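# Six arms hang a marquee roof on four posts

## Task

Put the marquee roof onto its four posts so that each post's spike passes through one corner ring and that ring sits fully at the bottom of the spike, with the roof's centre sagging freely between them. Then open the grippers and bring every arm away from it. The roof must stay in place with no robot supporting it, and no other item on the table may be shifted, tilted or knocked over.

## Robot and tools

Setup. Six identical i2rt Big YAM arms, arm1 to arm6, are fixed to the tabletop (z about +0.72 m in the scene frame). Approximate bases and facing directions (degrees counter-clockwise from +x): arm1 x=+0.29 y=+0.65 facing -102; arm2 x=-0.22 y=+0.65 facing -85; arm3 x=-0.31 y=-0.65 facing +99; arm4 x=+0.24 y=-0.65 facing +83; arm5 x=-0.70 y=-0.07 facing +8; arm6 x=+0.70 y=+0.08 facing +166. So arm1/arm2 sit on the +y edge, arm3/arm4 on the -y edge, arm5 at -x, arm6 at +x. Each arm has six joints, a two-finger gripper and a wrist camera; the hand reaches roughly 1.0 m from the joint1 axis. Room cameras are cam_high (overhead) and cam_low (side view).

Frames. One shared scene frame: origin on the floor, +z up. The hand point is midway between the fingertips; its z axis runs along the fingers and the fingers close along its y axis. No call takes Cartesian poses; everything is commanded in joint space.

execute_actions. Argument "actions" is a list holding one action (or empty, to just read state and images). The action is an object keyed by arm name; under each arm goes "joints", a map from joint name to an absolute target (not an offset). Names and ranges: joint1_rad -2.879 to 2.879 (base yaw, positive counter-clockwise seen from above, 0 = along the base's facing); joint2_rad 0 to 3.141 (shoulder, 0 = upper arm back and roughly level, larger lifts it up and forward); joint3_rad 0 to 3.019 (elbow, 0 = folded, larger opens); joint4_rad -1.692 to 1.57 (wrist pitch, positive tips fingers up); joint5_rad -1.57 to 1.57 (wrist sideways swing, positive to the arm's right); joint6_rad -2.094 to 2.094 (hand roll, positive clockwise viewed from behind); gripper_m 0 to 0.093 metres of fingertip gap. Arm joints are in radians. Completion tolerances: ±0.045, ±0.14, ±0.09, ±0.055, ±0.03, ±0.035 rad and ±0.003 m. All listed motions start at once and may finish at different moments; joints travel at different speeds, so the hand can sweep a wide curve. Optional "cameras" picks which images return (names above, "all", or [] for none); the "pictures" line gives their order. Any unknown key or out-of-range number rejects the whole call and nothing moves.

wait: "seconds" 0 to 10; commands nothing, returns state and images. zoom_image: "camera" plus "region" [x0, y0, x1, y1] in pixels of that camera's latest full image, origin top-left, at most 504 by 504. finished_scene: "scene" number; ends the scene irreversibly and reports success, so call it only once the roof hangs on its own and the arms are clear.

Reading results. joint_positions gives current joint values. joint_status tells how each commanded motion ended: "off_target" means it stopped short and may still push; after "contact_stop" or "time_out" a joint generally holds where it stopped, though a timed-out joint can keep a nearby target (within 0.375, 0.375, 0.113, 0.225, 0.075, 0.3 rad for joints 1 to 6) and keep pressing, shown under on_its_own. In on_its_own, "held at" is the target being held, not the position. "joint command not followed" (often with a "cause:" line) means a self/inter-arm collision check blocked that arm's joints, marked "not_followed"; the gripper part still runs, and the blocked targets may be retried later. Joints or arms omitted from an action may still be driving toward earlier targets. Tiny target changes may not move a joint. To relieve a joint that is pressing, command its reported position. "limit_stop_at_motor_heat" and OVER-TEMPERATURE FAULT indicate a heat shutdown; resend targets afterwards. MOTOR HOT appears at 85 °C; at 100 °C that arm goes limp and drops.

Cameras. Each camera has a calibration line (pinhole plus radial model, image 896x504, K, D, T_world_to_cam mapping scene to camera frame, pos_world). Room cameras may be off by a couple of degrees and millimetres; wrist camera poses follow from joint readings and inherit their errors.

Cautions. Arms do not stop on contact and can press hard; prolonged pressing or carrying heats motors. Two arms pressing on each other fails everything, and the collision check ignores fingers, gripper housings and wrist cameras and may react late, so keep neighbouring arms well apart when several reach over the table. Avoid dropping, slamming or yanking the roof, and never push a rigid item off the work area. Loose items may occasionally get nudged by an outside disturbance. A bad call stops the remaining calls in that reply. Fewer, efficient motions are preferable.

Each tool is called after "Call:" as name(argument=value, ...), one argument or row to a line, values as JSON.

## Session

Call:
execute_actions(
  actions=[],
)

Scene clock: 0.00 s.
arm1.joint_positions: joint1_rad=+0.238 joint2_rad=+0.406 joint3_rad=+0.542 joint4_rad=-1.247 joint5_rad=+0.210 joint6_rad=-0.394 gripper_m=+0.094
arm1.joint_status: not commanded
arm1.hand: x=+0.2618 y=+0.4623 z=+0.9982 quat_wxyz=(-0.048, -0.539, -0.804, +0.244) (m; scene frame)
arm2.joint_positions: joint1_rad=-0.333 joint2_rad=+0.511 joint3_rad=+0.408 joint4_rad=-0.989 joint5_rad=-0.244 joint6_rad=+0.290 gripper_m=+0.094
arm2.joint_status: not commanded
arm2.hand: x=-0.2403 y=+0.4313 z=+0.8903 quat_wxyz=(-0.252, -0.832, -0.488, +0.080) (m; scene frame)
arm3.joint_positions: joint1_rad=+0.090 joint2_rad=+0.350 joint3_rad=+0.633 joint4_rad=-1.417 joint5_rad=+0.311 joint6_rad=+0.502 gripper_m=+0.095
arm3.joint_status: not commanded
arm3.hand: x=-0.3037 y=-0.4831 z=+1.0153 quat_wxyz=(-0.219, +0.581, -0.772, -0.138) (m; scene frame)
arm4.joint_positions: joint1_rad=-0.194 joint2_rad=+0.475 joint3_rad=+0.473 joint4_rad=-1.101 joint5_rad=-0.143 joint6_rad=-0.562 gripper_m=+0.095
arm4.joint_status: not commanded
arm4.hand: x=+0.2838 y=-0.4453 z=+0.8831 quat_wxyz=(-0.197, +0.771, -0.589, -0.140) (m; scene frame)
arm5.joint_positions: joint1_rad=+0.400 joint2_rad=+0.417 joint3_rad=+0.589 joint4_rad=-1.300 joint5_rad=+0.085 joint6_rad=+0.261 gripper_m=+0.095
arm5.joint_status: not commanded
arm5.hand: x=-0.5381 y=+0.0181 z=+0.9811 quat_wxyz=(-0.216, +0.149, -0.963, -0.058) (m; scene frame)
arm6.joint_positions: joint1_rad=-0.290 joint2_rad=+0.495 joint3_rad=+0.440 joint4_rad=-1.066 joint5_rad=-0.294 joint6_rad=-0.188 gripper_m=+0.095
arm6.joint_status: not commanded
arm6.hand: x=+0.5001 y=+0.1511 z=+0.9438 quat_wxyz=(+0.057, +0.953, -0.152, -0.257) (m; scene frame)
pictures: arm1_cam_wrist, arm2_cam_wrist, arm3_cam_wrist, arm4_cam_wrist, arm5_cam_wrist, arm6_cam_wrist, cam_high, cam_low
Images, in order (width x height): arm1_cam_wrist 896x504, arm2_cam_wrist 896x504, arm3_cam_wrist 896x504, arm4_cam_wrist 896x504, arm5_cam_wrist 896x504, arm6_cam_wrist 896x504, cam_high 896x504, cam_low 896x504.

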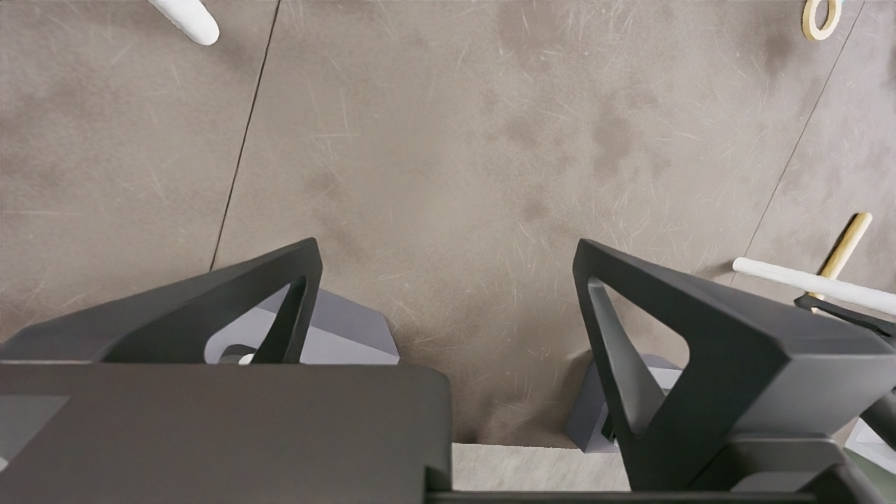

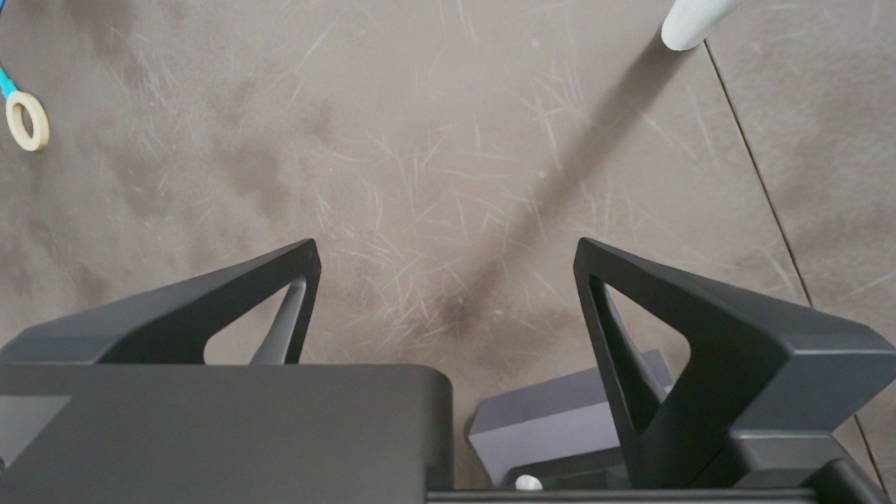

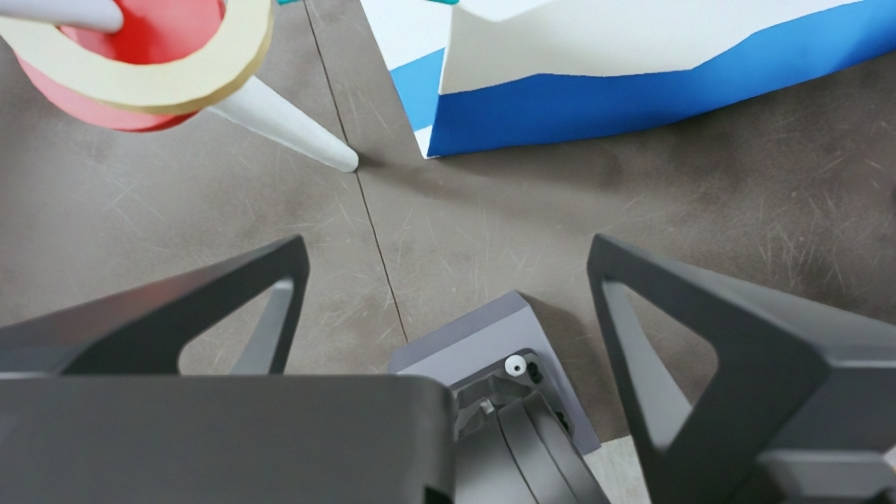

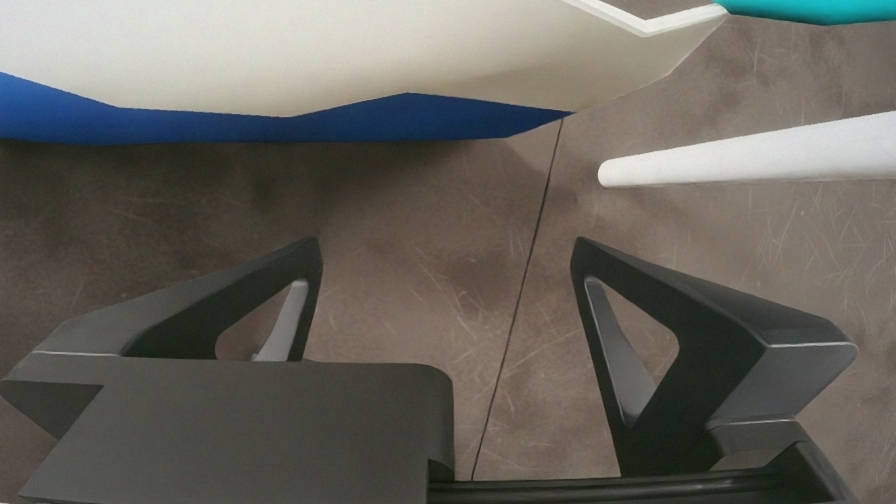

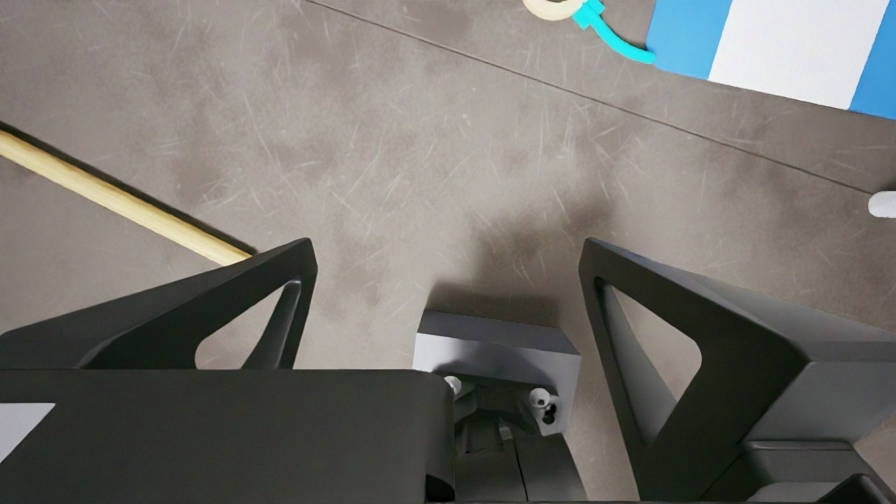

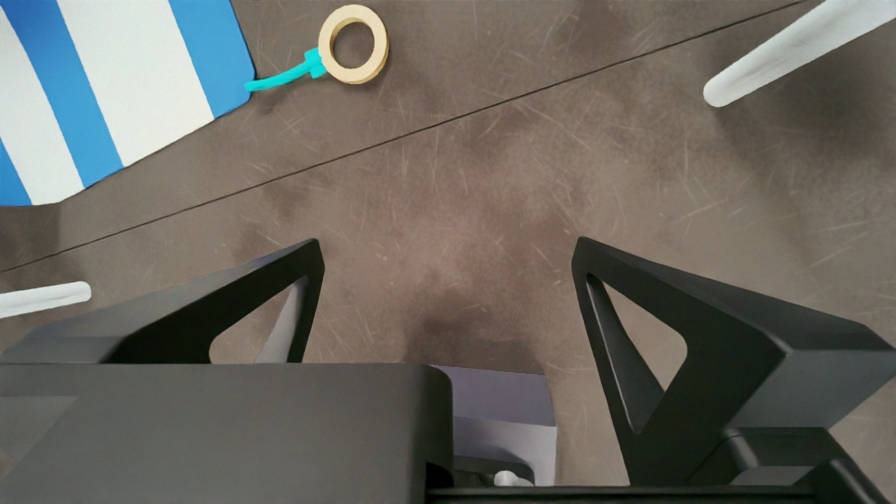

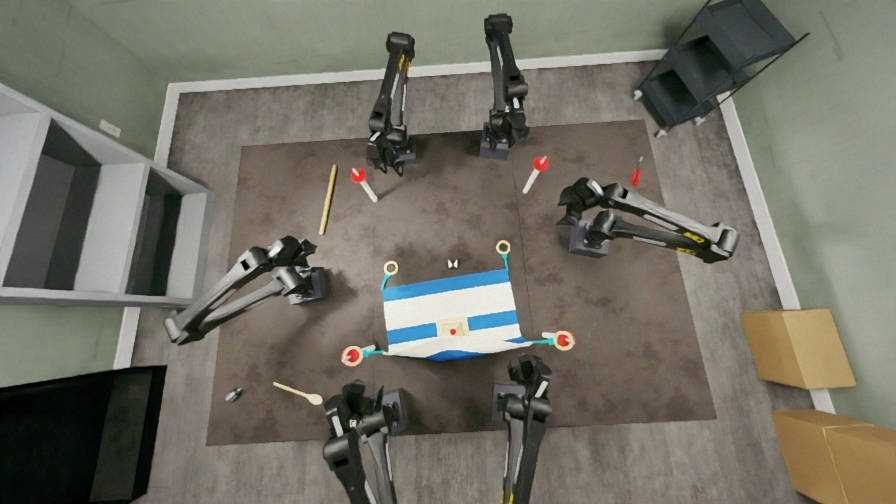

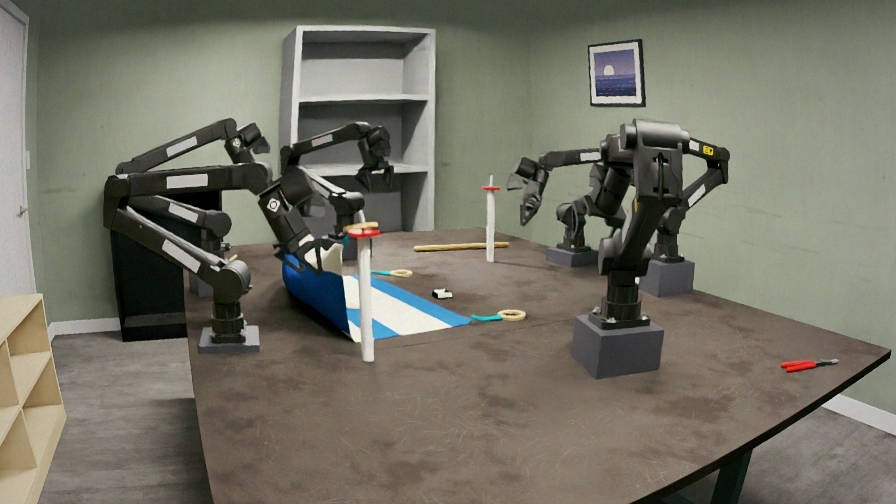

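Call:
execute_actions(
  actions=[
    {"arm5":{"joints":{"joint1_rad":-0.1,"joint2_rad":1.3,"joint3_rad":1.0,"joint4_rad":-1.27,"joint5_rad":0,"joint6_rad":0}},"arm6":{"joints":{"joint1_rad":0.4,"joint2_rad":1.3,"joint3_rad":0.8,"joint4_rad":-1.07,"joint5_rad":0,"joint6_rad":0}},"arm1":{"joints":{"joint1_rad":-0.3,"joint2_rad":0.1,"joint3_rad":0.3,"joint4_rad":-1.0,"joint5_rad":0,"joint6_rad":0}},"arm2":{"joints":{"joint1_rad":0.15,"joint2_rad":0.1,"joint3_rad":0.3,"joint4_rad":-1.6,"joint5_rad":0,"joint6_rad":0}}},
  ],
  cameras=["arm5_cam_wrist","arm6_cam_wrist","cam_high","cam_low"],
)

Scene clock: 15.17 s.
arm1.joint_positions: joint1_rad=-0.291 joint2_rad=+0.105 joint3_rad=+0.292 joint4_rad=-1.021 joint5_rad=+0.003 joint6_rad=-0.013 gripper_m=+0.094
arm1.joint_status: all done
arm1.hand: x=+0.1992 y=+0.4800 z=+0.9476 quat_wxyz=(-0.185, -0.796, -0.487, +0.310) (m; scene frame)
arm2.joint_positions: joint1_rad=-0.105 joint2_rad=+0.286 joint3_rad=+0.300 joint4_rad=-1.218 joint5_rad=-0.038 joint6_rad=+0.144 gripper_m=+0.094
arm2.joint_status: joint1_rad time_out (moved +0.228 of +0.483); joint2_rad time_out (moved -0.225 of -0.411); joint4_rad time_out (moved -0.229 of -0.611); joint5_rad time_out (moved +0.206 of +0.244); joint6_rad time_out (moved -0.145 of -0.290); the others done
arm2.on_its_own: joint1_rad is held at -0.109, not at your +0.150, since a time_out; joint2_rad is held at +0.291, not at your +0.100, since a time_out; joint4_rad is held at -1.202, not at your -1.600, since a time_out; joint5_rad is held at -0.038, not at your +0.000, since a time_out; joint6_rad is held at +0.149, not at your +0.000, since a time_out
arm2.hand: x=-0.2216 y=+0.5021 z=+0.8468 quat_wxyz=(-0.149, -0.757, -0.627, +0.108) (m; scene frame)
arm3.joint_positions: joint1_rad=+0.090 joint2_rad=+0.350 joint3_rad=+0.633 joint4_rad=-1.417 joint5_rad=+0.311 joint6_rad=+0.502 gripper_m=+0.095
arm3.joint_status: not commanded
arm3.hand: x=-0.3037 y=-0.4831 z=+1.0153 quat_wxyz=(-0.219, +0.581, -0.772, -0.138) (m; scene frame)
arm4.joint_positions: joint1_rad=-0.194 joint2_rad=+0.475 joint3_rad=+0.473 joint4_rad=-1.101 joint5_rad=-0.143 joint6_rad=-0.562 gripper_m=+0.095
arm4.joint_status: not commanded
arm4.hand: x=+0.2838 y=-0.4453 z=+0.8831 quat_wxyz=(-0.197, +0.771, -0.589, -0.140) (m; scene frame)
arm5.joint_positions: joint1_rad=-0.095 joint2_rad=+1.300 joint3_rad=+0.976 joint4_rad=-1.271 joint5_rad=+0.001 joint6_rad=+0.008 gripper_m=+0.095
arm5.joint_status: all done
arm5.hand: x=-0.3589 y=-0.0397 z=+0.9372 quat_wxyz=(+0.012, +0.043, -0.999, -0.004) (m; scene frame)
arm6.joint_positions: joint1_rad=+0.401 joint2_rad=+1.298 joint3_rad=+0.777 joint4_rad=-1.069 joint5_rad=-0.002 joint6_rad=-0.014 gripper_m=+0.095
arm6.joint_status: all done
arm6.hand: x=+0.3909 y=+0.0433 z=+0.8880 quat_wxyz=(+0.007, +0.998, +0.067, +0.010) (m; scene frame)
pictures: arm5_cam_wrist, arm6_cam_wrist, cam_high, cam_low
joint command not followed: on one or more control steps a check withheld the commanded joint targets of the arm2 arm, and it was not sent them on those steps.
cause: the commanded joint targets would bring two parts of the arm too close to each other (its upper arm (the part past joint 2) and its fingers); next, command targets that bring no two parts of the arm closer together.
camera_calibration (this result's frames):
arm5_cam_wrist: T_world_to_cam=[[0.0830947, -0.996498, -0.00935762, -0.00431428], [-0.79317, -0.0718187, 0.604751, -0.84715], [-0.603305, -0.0428294, -0.796359, 0.654452], [0, 0, 0, 1]] pos_world=[-0.276741, -0.0371106, 1.03345]
arm6_cam_wrist: T_world_to_cam=[[-0.139487, 0.990204, -0.00634655, 0.0149179], [0.783947, 0.114344, 0.610206, -0.847793], [0.604954, 0.0801408, -0.792217, 0.586512], [0, 0, 0, 1]] pos_world=[0.311893, 0.0351645, 0.982069]
Images, in order (width x height): arm5_cam_wrist 896x504, arm6_cam_wrist 896x504, cam_high 896x504, cam_low 896x504.

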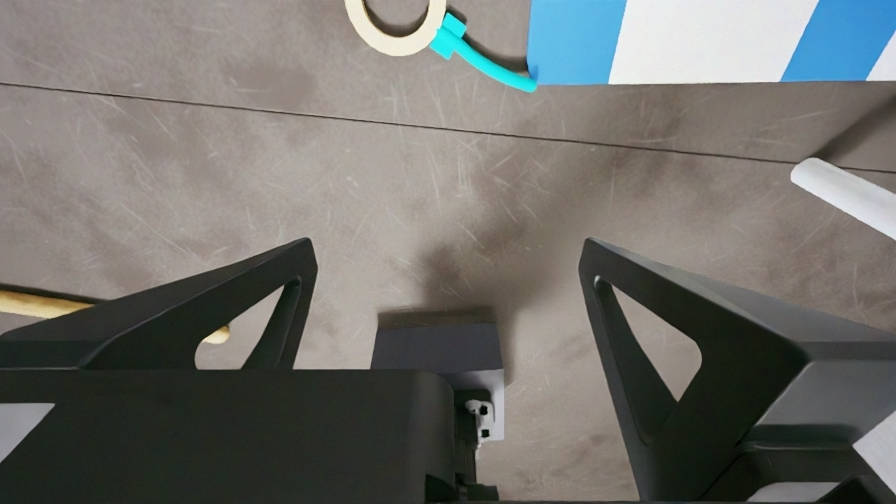

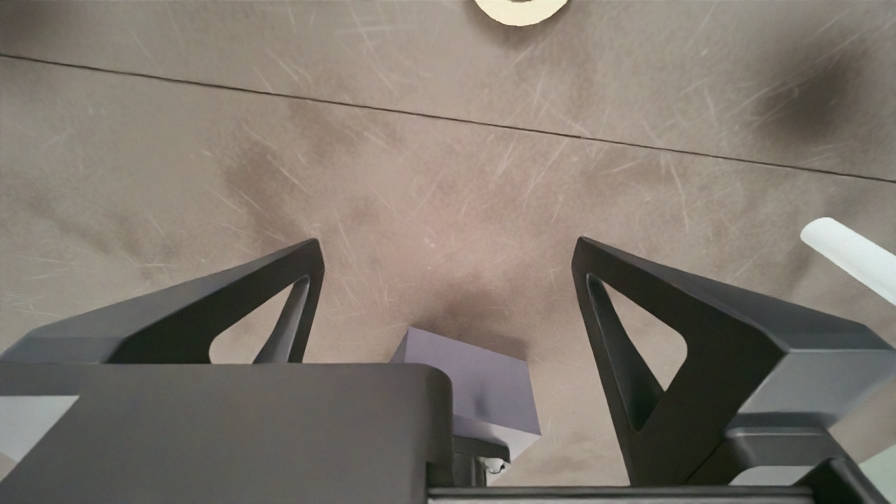

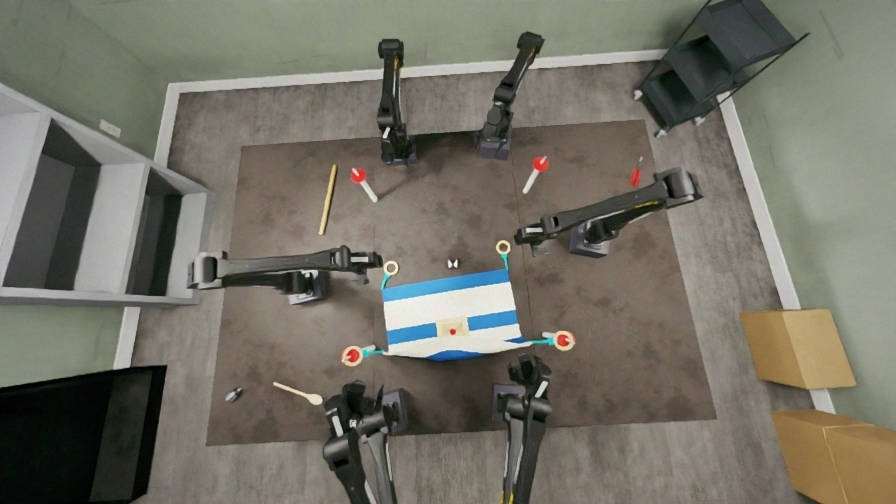

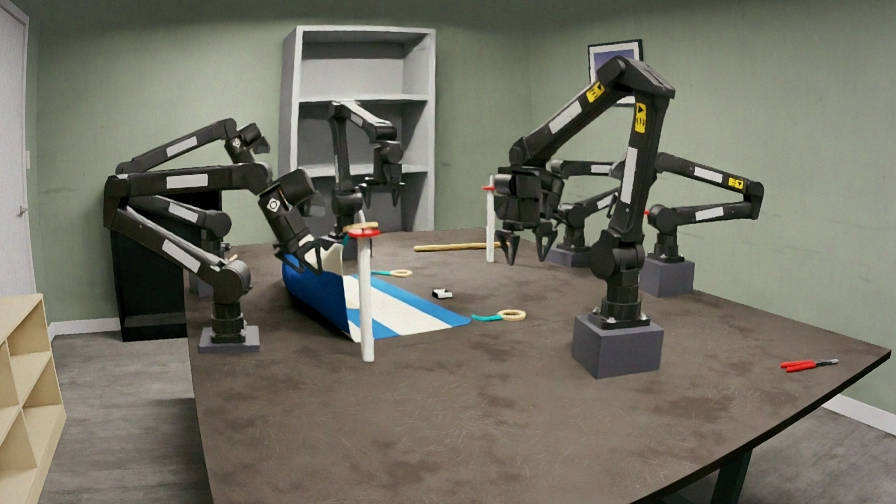

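Call:
execute_actions(
  actions=[
    {"arm5":{"joints":{"joint2_rad":1.575,"joint3_rad":0.89,"joint4_rad":-0.865,"joint6_rad":-1.03,"gripper_m":0.06}},"arm6":{"joints":{"joint2_rad":1.73,"joint3_rad":0.917,"joint4_rad":-0.737,"joint6_rad":1.64,"gripper_m":0.06}}},
  ],
  cameras=["arm5_cam_wrist","arm6_cam_wrist","cam_low"],
)

Scene clock: 34.43 s.
arm1.joint_positions: joint1_rad=-0.291 joint2_rad=+0.105 joint3_rad=+0.292 joint4_rad=-1.021 joint5_rad=+0.003 joint6_rad=-0.013 gripper_m=+0.094
arm1.joint_status: not commanded
arm1.hand: x=+0.1992 y=+0.4800 z=+0.9476 quat_wxyz=(-0.185, -0.796, -0.487, +0.310) (m; scene frame)
arm2.joint_positions: joint1_rad=-0.105 joint2_rad=+0.286 joint3_rad=+0.300 joint4_rad=-1.218 joint5_rad=-0.038 joint6_rad=+0.144 gripper_m=+0.094
arm2.joint_status: not commanded
arm2.on_its_own: joint1_rad is held at -0.109, not at your +0.150, since a time_out; joint2_rad is held at +0.291, not at your +0.100, since a time_out; joint4_rad is held at -1.202, not at your -1.600, since a time_out; joint5_rad is held at -0.038, not at your +0.000, since a time_out; joint6_rad is held at +0.149, not at your +0.000, since a time_out
arm2.hand: x=-0.2216 y=+0.5021 z=+0.8468 quat_wxyz=(-0.149, -0.757, -0.627, +0.108) (m; scene frame)
arm3.joint_positions: joint1_rad=+0.090 joint2_rad=+0.350 joint3_rad=+0.633 joint4_rad=-1.417 joint5_rad=+0.311 joint6_rad=+0.502 gripper_m=+0.095
arm3.joint_status: not commanded
arm3.hand: x=-0.3037 y=-0.4831 z=+1.0153 quat_wxyz=(-0.219, +0.581, -0.772, -0.138) (m; scene frame)
arm4.joint_positions: joint1_rad=-0.194 joint2_rad=+0.475 joint3_rad=+0.473 joint4_rad=-1.101 joint5_rad=-0.143 joint6_rad=-0.562 gripper_m=+0.095
arm4.joint_status: not commanded
arm4.hand: x=+0.2838 y=-0.4453 z=+0.8831 quat_wxyz=(-0.197, +0.771, -0.589, -0.140) (m; scene frame)
arm5.joint_positions: joint1_rad=-0.095 joint2_rad=+1.587 joint3_rad=+0.881 joint4_rad=-0.875 joint5_rad=+0.001 joint6_rad=-1.021 gripper_m=+0.060
arm5.joint_status: all done
arm5.hand: x=-0.3177 y=-0.0343 z=+0.8050 quat_wxyz=(+0.003, +0.530, -0.848, -0.007) (m; scene frame)
arm6.joint_positions: joint1_rad=+0.401 joint2_rad=+1.741 joint3_rad=+0.897 joint4_rad=-0.746 joint5_rad=-0.002 joint6_rad=+1.626 gripper_m=+0.060
arm6.joint_status: all done
arm6.hand: x=+0.3008 y=+0.0310 z=+0.7720 quat_wxyz=(-0.002, +0.730, -0.683, +0.011) (m; scene frame)
pictures: arm5_cam_wrist, arm6_cam_wrist, cam_low
camera_calibration (this result's frames):
arm5_cam_wrist: T_world_to_cam=[[0.896871, -0.442066, -0.014154, 0.277782], [-0.351721, -0.732249, 0.583185, -0.599161], [-0.268171, -0.518063, -0.812216, 0.677242], [0, 0, 0, 1]] pos_world=[-0.278255, 0.0349173, 0.903421]
arm6_cam_wrist: T_world_to_cam=[[0.997149, 0.0709002, 0.0258204, -0.324414], [0.0407777, -0.794268, 0.606198, -0.450211], [0.0634879, -0.603417, -0.794894, 0.736197], [0, 0, 0, 1]] pos_world=[0.295108, 0.109647, 0.866493]
Images, in order (width x height): arm5_cam_wrist 896x504, arm6_cam_wrist 896x504, cam_low 896x504.

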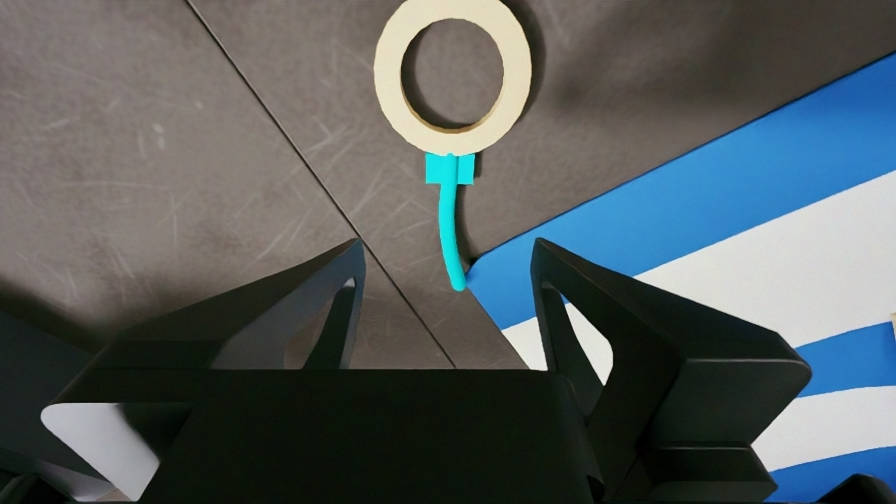

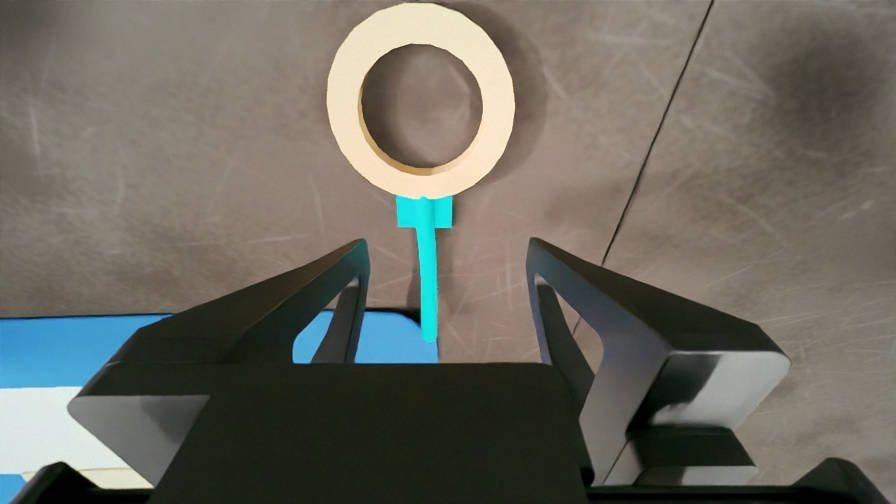

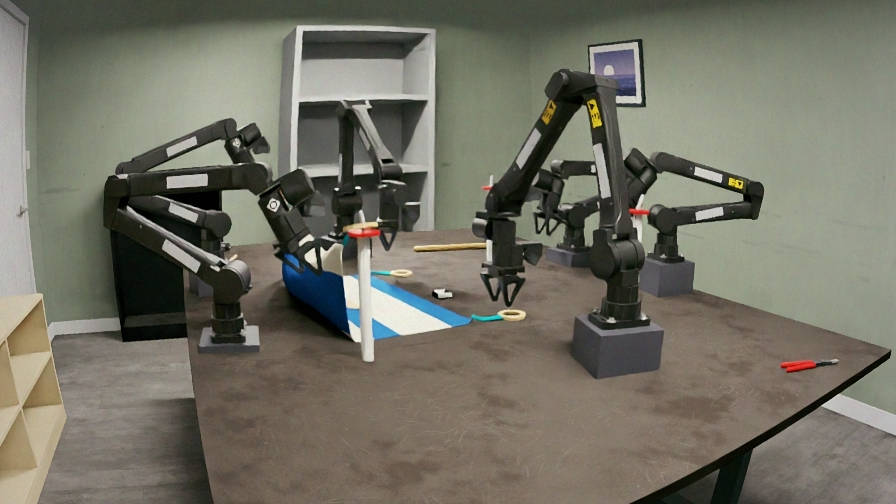

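Call:
execute_actions(
  actions=[
    {"arm5":{"joints":{"joint1_rad":-0.112,"joint2_rad":1.71,"joint3_rad":0.82,"joint4_rad":-0.66,"gripper_m":0.05}},"arm6":{"joints":{"joint1_rad":0.42,"joint2_rad":1.845,"joint3_rad":0.925,"joint4_rad":-0.63,"gripper_m":0.05}}},
  ],
  cameras=["arm5_cam_wrist","arm6_cam_wrist"],
)

Scene clock: 43.13 s.
arm1.joint_positions: joint1_rad=-0.291 joint2_rad=+0.105 joint3_rad=+0.292 joint4_rad=-1.021 joint5_rad=+0.003 joint6_rad=-0.013 gripper_m=+0.094
arm1.joint_status: not commanded
arm1.hand: x=+0.1992 y=+0.4800 z=+0.9476 quat_wxyz=(-0.185, -0.796, -0.487, +0.310) (m; scene frame)
arm2.joint_positions: joint1_rad=-0.105 joint2_rad=+0.286 joint3_rad=+0.300 joint4_rad=-1.218 joint5_rad=-0.038 joint6_rad=+0.144 gripper_m=+0.094
arm2.joint_status: not commanded
arm2.on_its_own: joint1_rad is held at -0.109, not at your +0.150, since a time_out; joint2_rad is held at +0.291, not at your +0.100, since a time_out; joint4_rad is held at -1.202, not at your -1.600, since a time_out; joint5_rad is held at -0.038, not at your +0.000, since a time_out; joint6_rad is held at +0.149, not at your +0.000, since a time_out
arm2.hand: x=-0.2216 y=+0.5021 z=+0.8468 quat_wxyz=(-0.149, -0.757, -0.627, +0.108) (m; scene frame)
arm3.joint_positions: joint1_rad=+0.090 joint2_rad=+0.350 joint3_rad=+0.633 joint4_rad=-1.417 joint5_rad=+0.311 joint6_rad=+0.502 gripper_m=+0.095
arm3.joint_status: not commanded
arm3.hand: x=-0.3037 y=-0.4831 z=+1.0153 quat_wxyz=(-0.219, +0.581, -0.772, -0.138) (m; scene frame)
arm4.joint_positions: joint1_rad=-0.194 joint2_rad=+0.475 joint3_rad=+0.473 joint4_rad=-1.101 joint5_rad=-0.143 joint6_rad=-0.562 gripper_m=+0.095
arm4.joint_status: not commanded
arm4.hand: x=+0.2838 y=-0.4453 z=+0.8831 quat_wxyz=(-0.197, +0.771, -0.589, -0.140) (m; scene frame)
arm5.joint_positions: joint1_rad=-0.101 joint2_rad=+1.716 joint3_rad=+0.813 joint4_rad=-0.669 joint5_rad=+0.001 joint6_rad=-1.022 gripper_m=+0.050
arm5.joint_status: all done
arm5.hand: x=-0.3213 y=-0.0361 z=+0.7404 quat_wxyz=(-0.001, +0.527, -0.850, -0.005) (m; scene frame)
arm6.joint_positions: joint1_rad=+0.416 joint2_rad=+1.845 joint3_rad=+0.898 joint4_rad=-0.638 joint5_rad=-0.002 joint6_rad=+1.627 gripper_m=+0.050
arm6.joint_status: all done
arm6.hand: x=+0.2944 y=+0.0236 z=+0.7317 quat_wxyz=(+0.000, +0.735, -0.678, +0.009) (m; scene frame)
pictures: arm5_cam_wrist, arm6_cam_wrist
camera_calibration (this result's frames):
arm5_cam_wrist: T_world_to_cam=[[0.894545, -0.446931, -0.00641342, 0.272723], [-0.360965, -0.730796, 0.579345, -0.564169], [-0.263614, -0.515935, -0.815057, 0.626436], [0, 0, 0, 1]] pos_world=[-0.282471, 0.0327959, 0.839179]
arm6_cam_wrist: T_world_to_cam=[[0.996156, 0.084926, 0.0214437, -0.313259], [0.0546025, -0.793511, 0.606102, -0.43539], [0.0684896, -0.602601, -0.795098, 0.698835], [0, 0, 0, 1]] pos_world=[0.287965, 0.102237, 0.82625]
Images, in order (width x height): arm5_cam_wrist 896x504, arm6_cam_wrist 896x504.

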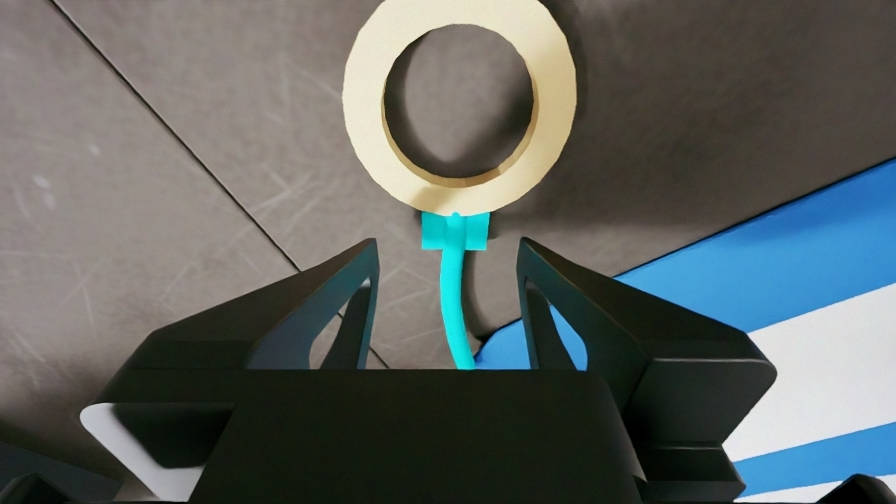

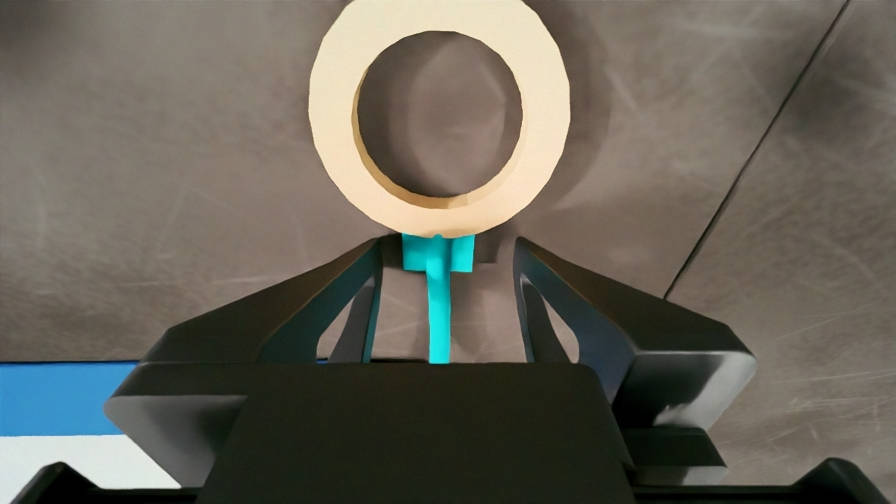

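Call:
execute_actions(
  actions=[
    {"arm5":{"joints":{"joint2_rad":1.76,"joint4_rad":-0.62}},"arm6":{"joints":{"joint2_rad":1.855}}},
  ],
  cameras=[],
)

Call:
execute_actions(
  actions=[
    {"arm5":{"joints":{"gripper_m":0.0}},"arm6":{"joints":{"gripper_m":0.0}}},
  ],
  cameras=["arm5_cam_wrist","arm6_cam_wrist"],
)

Call:
execute_actions(
  actions=[
    {"arm5":{"joints":{"joint2_rad":1.4,"joint3_rad":1.4,"joint4_rad":-1.55}},"arm6":{"joints":{"joint2_rad":1.4,"joint3_rad":1.35,"joint4_rad":-1.5}}},
  ],
  cameras=["arm5_cam_wrist","arm6_cam_wrist","cam_low","cam_high"],
)

Scene clock: 48.70 s.
arm1.joint_positions: joint1_rad=-0.291 joint2_rad=+0.105 joint3_rad=+0.292 joint4_rad=-1.021 joint5_rad=+0.003 joint6_rad=-0.013 gripper_m=+0.094
arm1.joint_status: not commanded
arm1.hand: x=+0.1992 y=+0.4800 z=+0.9476 quat_wxyz=(-0.185, -0.796, -0.487, +0.310) (m; scene frame)
arm2.joint_positions: joint1_rad=-0.105 joint2_rad=+0.286 joint3_rad=+0.300 joint4_rad=-1.218 joint5_rad=-0.038 joint6_rad=+0.144 gripper_m=+0.094
arm2.joint_status: not commanded
arm2.on_its_own: joint1_rad is held at -0.109, not at your +0.150, since a time_out; joint2_rad is held at +0.291, not at your +0.100, since a time_out; joint4_rad is held at -1.202, not at your -1.600, since a time_out; joint5_rad is held at -0.038, not at your +0.000, since a time_out; joint6_rad is held at +0.149, not at your +0.000, since a time_out
arm2.hand: x=-0.2216 y=+0.5021 z=+0.8468 quat_wxyz=(-0.149, -0.757, -0.627, +0.108) (m; scene frame)
arm3.joint_positions: joint1_rad=+0.090 joint2_rad=+0.350 joint3_rad=+0.633 joint4_rad=-1.417 joint5_rad=+0.311 joint6_rad=+0.502 gripper_m=+0.095
arm3.joint_status: not commanded
arm3.hand: x=-0.3037 y=-0.4831 z=+1.0153 quat_wxyz=(-0.219, +0.581, -0.772, -0.138) (m; scene frame)
arm4.joint_positions: joint1_rad=-0.194 joint2_rad=+0.475 joint3_rad=+0.473 joint4_rad=-1.101 joint5_rad=-0.143 joint6_rad=-0.562 gripper_m=+0.095
arm4.joint_status: not commanded
arm4.hand: x=+0.2838 y=-0.4453 z=+0.8831 quat_wxyz=(-0.197, +0.771, -0.589, -0.140) (m; scene frame)
arm5.joint_positions: joint1_rad=-0.101 joint2_rad=+1.747 joint3_rad=+0.813 joint4_rad=-0.630 joint5_rad=+0.001 joint6_rad=-1.022 gripper_m=+0.050
arm5.joint_status: all done
arm5.hand: x=-0.3176 y=-0.0357 z=+0.7291 quat_wxyz=(-0.005, +0.527, -0.850, -0.003) (m; scene frame)
arm6.joint_positions: joint1_rad=+0.416 joint2_rad=+1.845 joint3_rad=+0.898 joint4_rad=-0.638 joint5_rad=-0.002 joint6_rad=+1.627 gripper_m=+0.050
arm6.joint_status: all done
arm6.hand: x=+0.2944 y=+0.0236 z=+0.7317 quat_wxyz=(+0.000, +0.735, -0.678, +0.009) (m; scene frame)
pictures: none
No camera images: the call's "cameras" was empty. Leave "cameras" out to get every camera's image.

Scene clock: 49.33 s.
arm1.joint_positions: joint1_rad=-0.291 joint2_rad=+0.105 joint3_rad=+0.292 joint4_rad=-1.021 joint5_rad=+0.003 joint6_rad=-0.013 gripper_m=+0.094
arm1.joint_status: not commanded
arm1.hand: x=+0.1992 y=+0.4800 z=+0.9476 quat_wxyz=(-0.185, -0.796, -0.487, +0.310) (m; scene frame)
arm2.joint_positions: joint1_rad=-0.105 joint2_rad=+0.286 joint3_rad=+0.300 joint4_rad=-1.218 joint5_rad=-0.038 joint6_rad=+0.144 gripper_m=+0.094
arm2.joint_status: not commanded
arm2.on_its_own: joint1_rad is held at -0.109, not at your +0.150, since a time_out; joint2_rad is held at +0.291, not at your +0.100, since a time_out; joint4_rad is held at -1.202, not at your -1.600, since a time_out; joint5_rad is held at -0.038, not at your +0.000, since a time_out; joint6_rad is held at +0.149, not at your +0.000, since a time_out
arm2.hand: x=-0.2216 y=+0.5021 z=+0.8468 quat_wxyz=(-0.149, -0.757, -0.627, +0.108) (m; scene frame)
arm3.joint_positions: joint1_rad=+0.090 joint2_rad=+0.350 joint3_rad=+0.633 joint4_rad=-1.417 joint5_rad=+0.311 joint6_rad=+0.502 gripper_m=+0.095
arm3.joint_status: not commanded
arm3.hand: x=-0.3037 y=-0.4831 z=+1.0153 quat_wxyz=(-0.219, +0.581, -0.772, -0.138) (m; scene frame)
arm4.joint_positions: joint1_rad=-0.194 joint2_rad=+0.475 joint3_rad=+0.473 joint4_rad=-1.101 joint5_rad=-0.143 joint6_rad=-0.562 gripper_m=+0.095
arm4.joint_status: not commanded
arm4.hand: x=+0.2838 y=-0.4453 z=+0.8831 quat_wxyz=(-0.197, +0.771, -0.589, -0.140) (m; scene frame)
arm5.joint_positions: joint1_rad=-0.101 joint2_rad=+1.744 joint3_rad=+0.813 joint4_rad=-0.630 joint5_rad=+0.001 joint6_rad=-1.022 gripper_m=+0.001
arm5.joint_status: all done
arm5.hand: x=-0.3172 y=-0.0356 z=+0.7302 quat_wxyz=(-0.006, +0.528, -0.850, -0.003) (m; scene frame)
arm6.joint_positions: joint1_rad=+0.416 joint2_rad=+1.845 joint3_rad=+0.898 joint4_rad=-0.638 joint5_rad=-0.002 joint6_rad=+1.627 gripper_m=+0.022
arm6.joint_status: gripper_m off_target (ended at +0.022, target +0.000)
arm6.hand: x=+0.2944 y=+0.0236 z=+0.7317 quat_wxyz=(+0.000, +0.735, -0.678, +0.009) (m; scene frame)
pictures: arm5_cam_wrist, arm6_cam_wrist
camera_calibration (this result's frames):
arm5_cam_wrist: T_world_to_cam=[[0.894688, -0.446687, 0.00215582, 0.262958], [-0.36667, -0.731644, 0.574674, -0.554806], [-0.255122, -0.514944, -0.81838, 0.624712], [0, 0, 0, 1]] pos_world=[-0.279318, 0.0332307, 0.829517]
arm6_cam_wrist: T_world_to_cam=[[0.996189, 0.0845459, 0.0214488, -0.313263], [0.054297, -0.793535, 0.606098, -0.435296], [0.0682634, -0.602623, -0.795101, 0.698904], [0, 0, 0, 1]] pos_world=[0.287995, 0.102238, 0.826251]
Images, in order (width x height): arm5_cam_wrist 896x504, arm6_cam_wrist 896x504.

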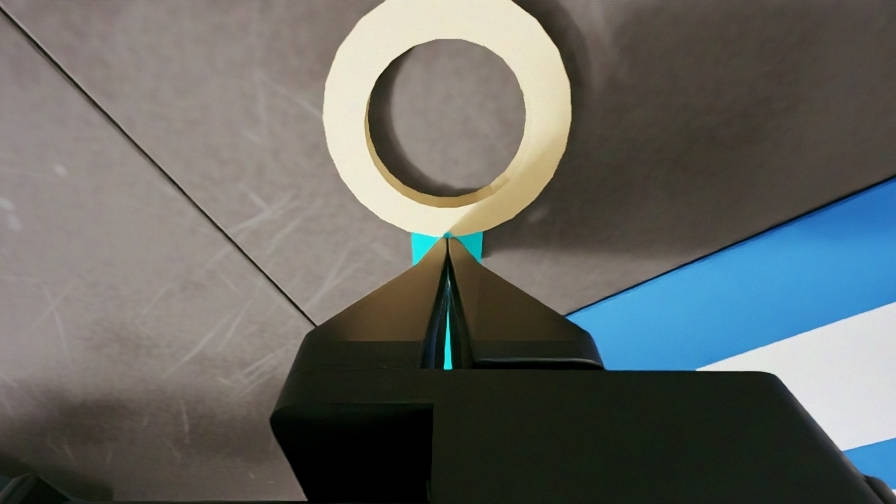

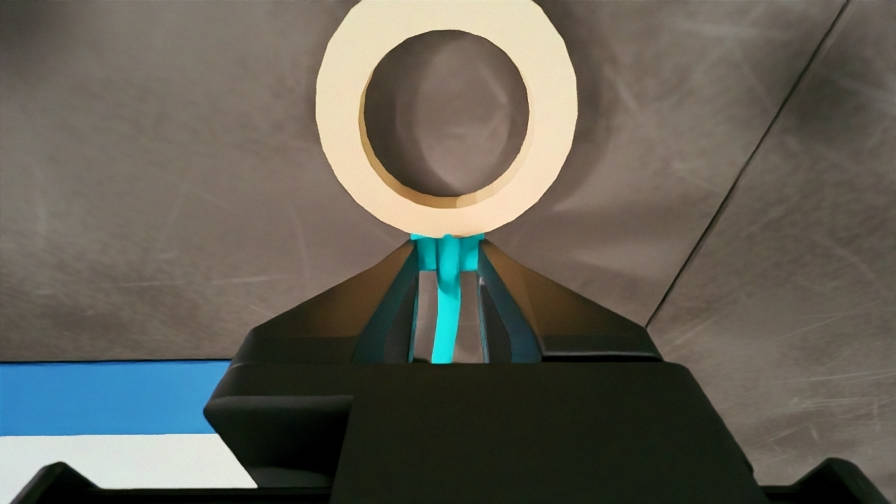

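Scene clock: 50.83 s.
arm1.joint_positions: joint1_rad=-0.291 joint2_rad=+0.105 joint3_rad=+0.292 joint4_rad=-1.021 joint5_rad=+0.003 joint6_rad=-0.013 gripper_m=+0.094
arm1.joint_status: not commanded
arm1.hand: x=+0.1992 y=+0.4800 z=+0.9476 quat_wxyz=(-0.185, -0.796, -0.487, +0.310) (m; scene frame)
arm2.joint_positions: joint1_rad=-0.105 joint2_rad=+0.286 joint3_rad=+0.300 joint4_rad=-1.218 joint5_rad=-0.038 joint6_rad=+0.144 gripper_m=+0.094
arm2.joint_status: not commanded
arm2.on_its_own: joint1_rad is held at -0.109, not at your +0.150, since a time_out; joint2_rad is held at +0.291, not at your +0.100, since a time_out; joint4_rad is held at -1.202, not at your -1.600, since a time_out; joint5_rad is held at -0.038, not at your +0.000, since a time_out; joint6_rad is held at +0.149, not at your +0.000, since a time_out
arm2.hand: x=-0.2216 y=+0.5021 z=+0.8468 quat_wxyz=(-0.149, -0.757, -0.627, +0.108) (m; scene frame)
arm3.joint_positions: joint1_rad=+0.090 joint2_rad=+0.350 joint3_rad=+0.633 joint4_rad=-1.417 joint5_rad=+0.311 joint6_rad=+0.502 gripper_m=+0.095
arm3.joint_status: not commanded
arm3.hand: x=-0.3037 y=-0.4831 z=+1.0153 quat_wxyz=(-0.219, +0.581, -0.772, -0.138) (m; scene frame)
arm4.joint_positions: joint1_rad=-0.194 joint2_rad=+0.475 joint3_rad=+0.473 joint4_rad=-1.101 joint5_rad=-0.143 joint6_rad=-0.562 gripper_m=+0.095
arm4.joint_status: not commanded
arm4.hand: x=+0.2838 y=-0.4453 z=+0.8831 quat_wxyz=(-0.197, +0.771, -0.589, -0.140) (m; scene frame)
arm5.joint_positions: joint1_rad=-0.101 joint2_rad=+1.391 joint3_rad=+1.376 joint4_rad=-1.542 joint5_rad=+0.001 joint6_rad=-1.022 gripper_m=+0.001
arm5.joint_status: all done
arm5.hand: x=-0.2950 y=-0.0372 z=+1.0542 quat_wxyz=(-0.008, +0.528, -0.849, -0.002) (m; scene frame)
arm6.joint_positions: joint1_rad=+0.416 joint2_rad=+1.401 joint3_rad=+1.339 joint4_rad=-1.490 joint5_rad=-0.002 joint6_rad=+1.628 gripper_m=+0.022
arm6.joint_status: all done
arm6.hand: x=+0.2932 y=+0.0274 z=+1.0566 quat_wxyz=(+0.012, +0.734, -0.679, -0.001) (m; scene frame)
pictures: arm5_cam_wrist, arm6_cam_wrist, cam_high, cam_low
camera_calibration (this result's frames):
arm5_cam_wrist: T_world_to_cam=[[0.894829, -0.44638, 0.00508358, 0.238677], [-0.368383, -0.731945, 0.573193, -0.732962], [-0.252141, -0.514783, -0.819404, 0.896655], [0, 0, 0, 1]] pos_world=[-0.257502, 0.0316351, 1.15364]
arm6_cam_wrist: T_world_to_cam=[[0.99645, 0.0834198, -0.0112989, -0.284825], [0.0731014, -0.790907, 0.607554, -0.636294], [0.0417457, -0.606224, -0.794198, 0.966459], [0, 0, 0, 1]] pos_world=[0.289982, 0.106402, 1.15092]
Images, in order (width x height): arm5_cam_wrist 896x504, arm6_cam_wrist 896x504, cam_high 896x504, cam_low 896x504.

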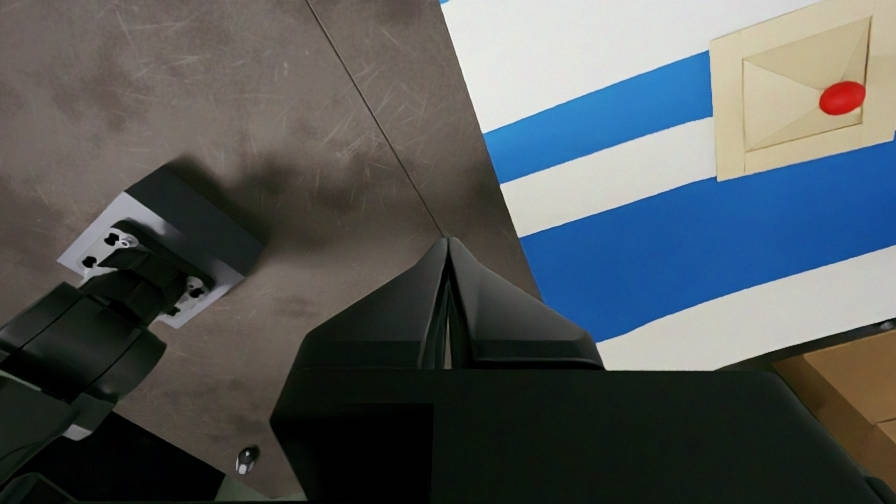

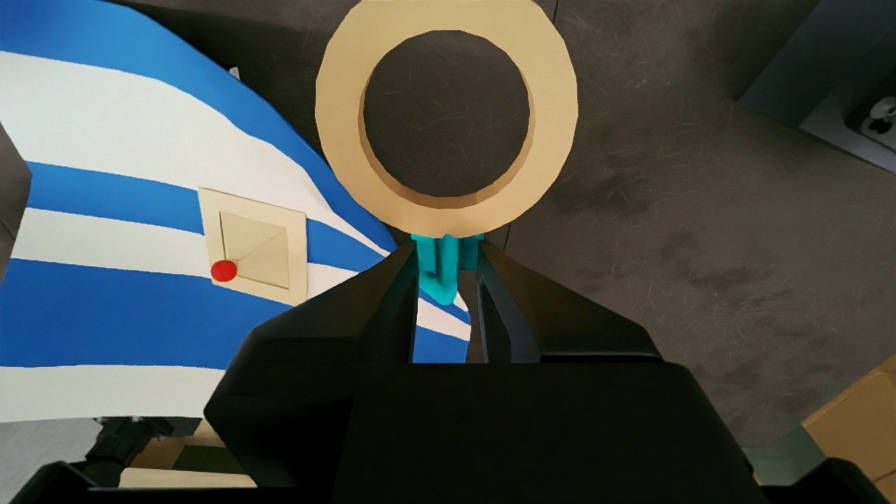

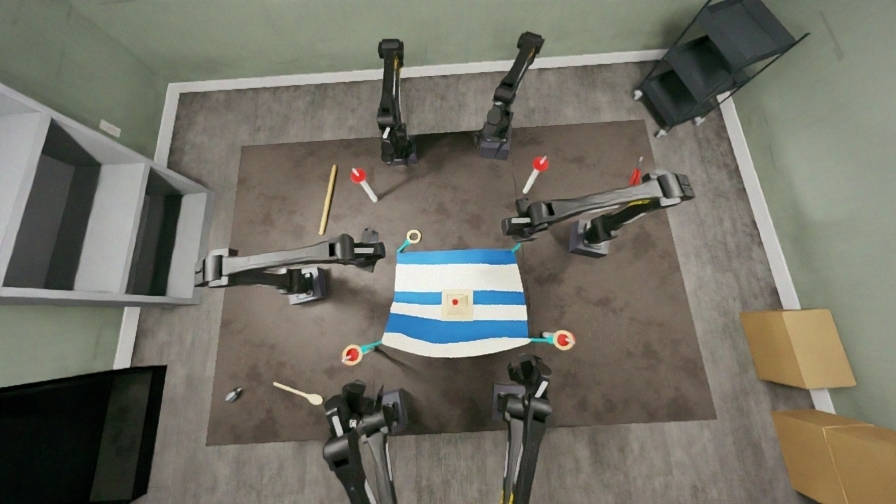

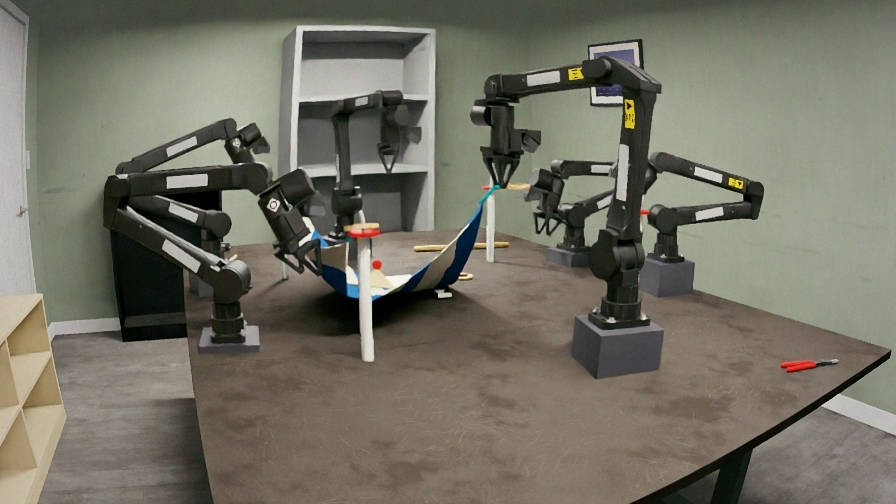

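Call:
execute_actions(
  actions=[
    {"arm5":{"joints":{"joint1_rad":0.21,"joint2_rad":1.93,"joint3_rad":1.31,"joint4_rad":-0.93,"joint6_rad":-0.4,"gripper_m":0.05}}},
  ],
  cameras=["arm5_cam_wrist","cam_high"],
)

Scene clock: 59.83 s.
arm1.joint_positions: joint1_rad=-0.291 joint2_rad=+0.105 joint3_rad=+0.292 joint4_rad=-1.021 joint5_rad=+0.003 joint6_rad=-0.013 gripper_m=+0.094
arm1.joint_status: not commanded
arm1.hand: x=+0.1992 y=+0.4800 z=+0.9476 quat_wxyz=(-0.185, -0.796, -0.487, +0.310) (m; scene frame)
arm2.joint_positions: joint1_rad=-0.105 joint2_rad=+0.286 joint3_rad=+0.300 joint4_rad=-1.218 joint5_rad=-0.038 joint6_rad=+0.144 gripper_m=+0.094
arm2.joint_status: not commanded
arm2.on_its_own: joint1_rad is held at -0.109, not at your +0.150, since a time_out; joint2_rad is held at +0.291, not at your +0.100, since a time_out; joint4_rad is held at -1.202, not at your -1.600, since a time_out; joint5_rad is held at -0.038, not at your +0.000, since a time_out; joint6_rad is held at +0.149, not at your +0.000, since a time_out
arm2.hand: x=-0.2216 y=+0.5021 z=+0.8468 quat_wxyz=(-0.149, -0.757, -0.627, +0.108) (m; scene frame)
arm3.joint_positions: joint1_rad=+0.090 joint2_rad=+0.350 joint3_rad=+0.633 joint4_rad=-1.417 joint5_rad=+0.311 joint6_rad=+0.502 gripper_m=+0.095
arm3.joint_status: not commanded
arm3.hand: x=-0.3037 y=-0.4831 z=+1.0153 quat_wxyz=(-0.219, +0.581, -0.772, -0.138) (m; scene frame)
arm4.joint_positions: joint1_rad=-0.194 joint2_rad=+0.475 joint3_rad=+0.473 joint4_rad=-1.101 joint5_rad=-0.143 joint6_rad=-0.562 gripper_m=+0.095
arm4.joint_status: not commanded
arm4.hand: x=+0.2838 y=-0.4453 z=+0.8831 quat_wxyz=(-0.197, +0.771, -0.589, -0.140) (m; scene frame)
arm5.joint_positions: joint1_rad=+0.219 joint2_rad=+1.944 joint3_rad=+1.295 joint4_rad=-0.940 joint5_rad=+0.001 joint6_rad=-0.409 gripper_m=+0.050
arm5.joint_status: all done
arm5.hand: x=-0.2201 y=+0.1377 z=+0.7739 quat_wxyz=(+0.008, +0.398, -0.917, -0.005) (m; scene frame)
arm6.joint_positions: joint1_rad=+0.416 joint2_rad=+1.401 joint3_rad=+1.339 joint4_rad=-1.490 joint5_rad=-0.002 joint6_rad=+1.628 gripper_m=+0.022
arm6.joint_status: not commanded
arm6.hand: x=+0.2932 y=+0.0274 z=+1.0566 quat_wxyz=(+0.012, +0.734, -0.679, -0.001) (m; scene frame)
pictures: arm5_cam_wrist, cam_high
camera_calibration (this result's frames):
arm5_cam_wrist: T_world_to_cam=[[0.727278, -0.686169, -0.0154584, 0.263229], [-0.545511, -0.591567, 0.593689, -0.490937], [-0.416515, -0.423344, -0.804546, 0.715626], [0, 0, 0, 1]] pos_world=[-0.161182, 0.193153, 0.871287]
Images, in order (width x height): arm5_cam_wrist 896x504, cam_high 896x504.

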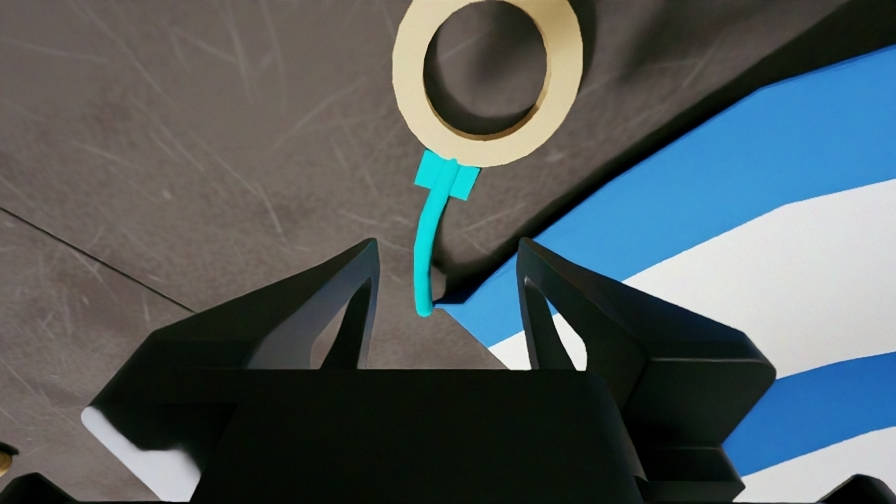

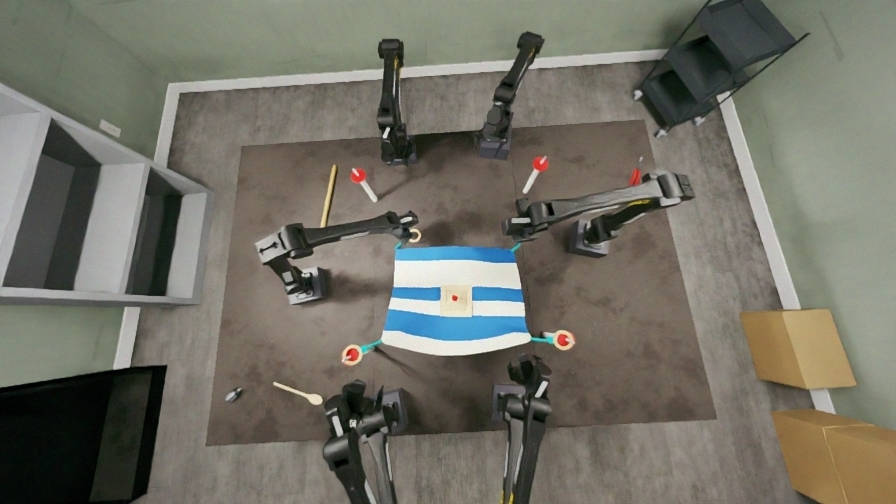

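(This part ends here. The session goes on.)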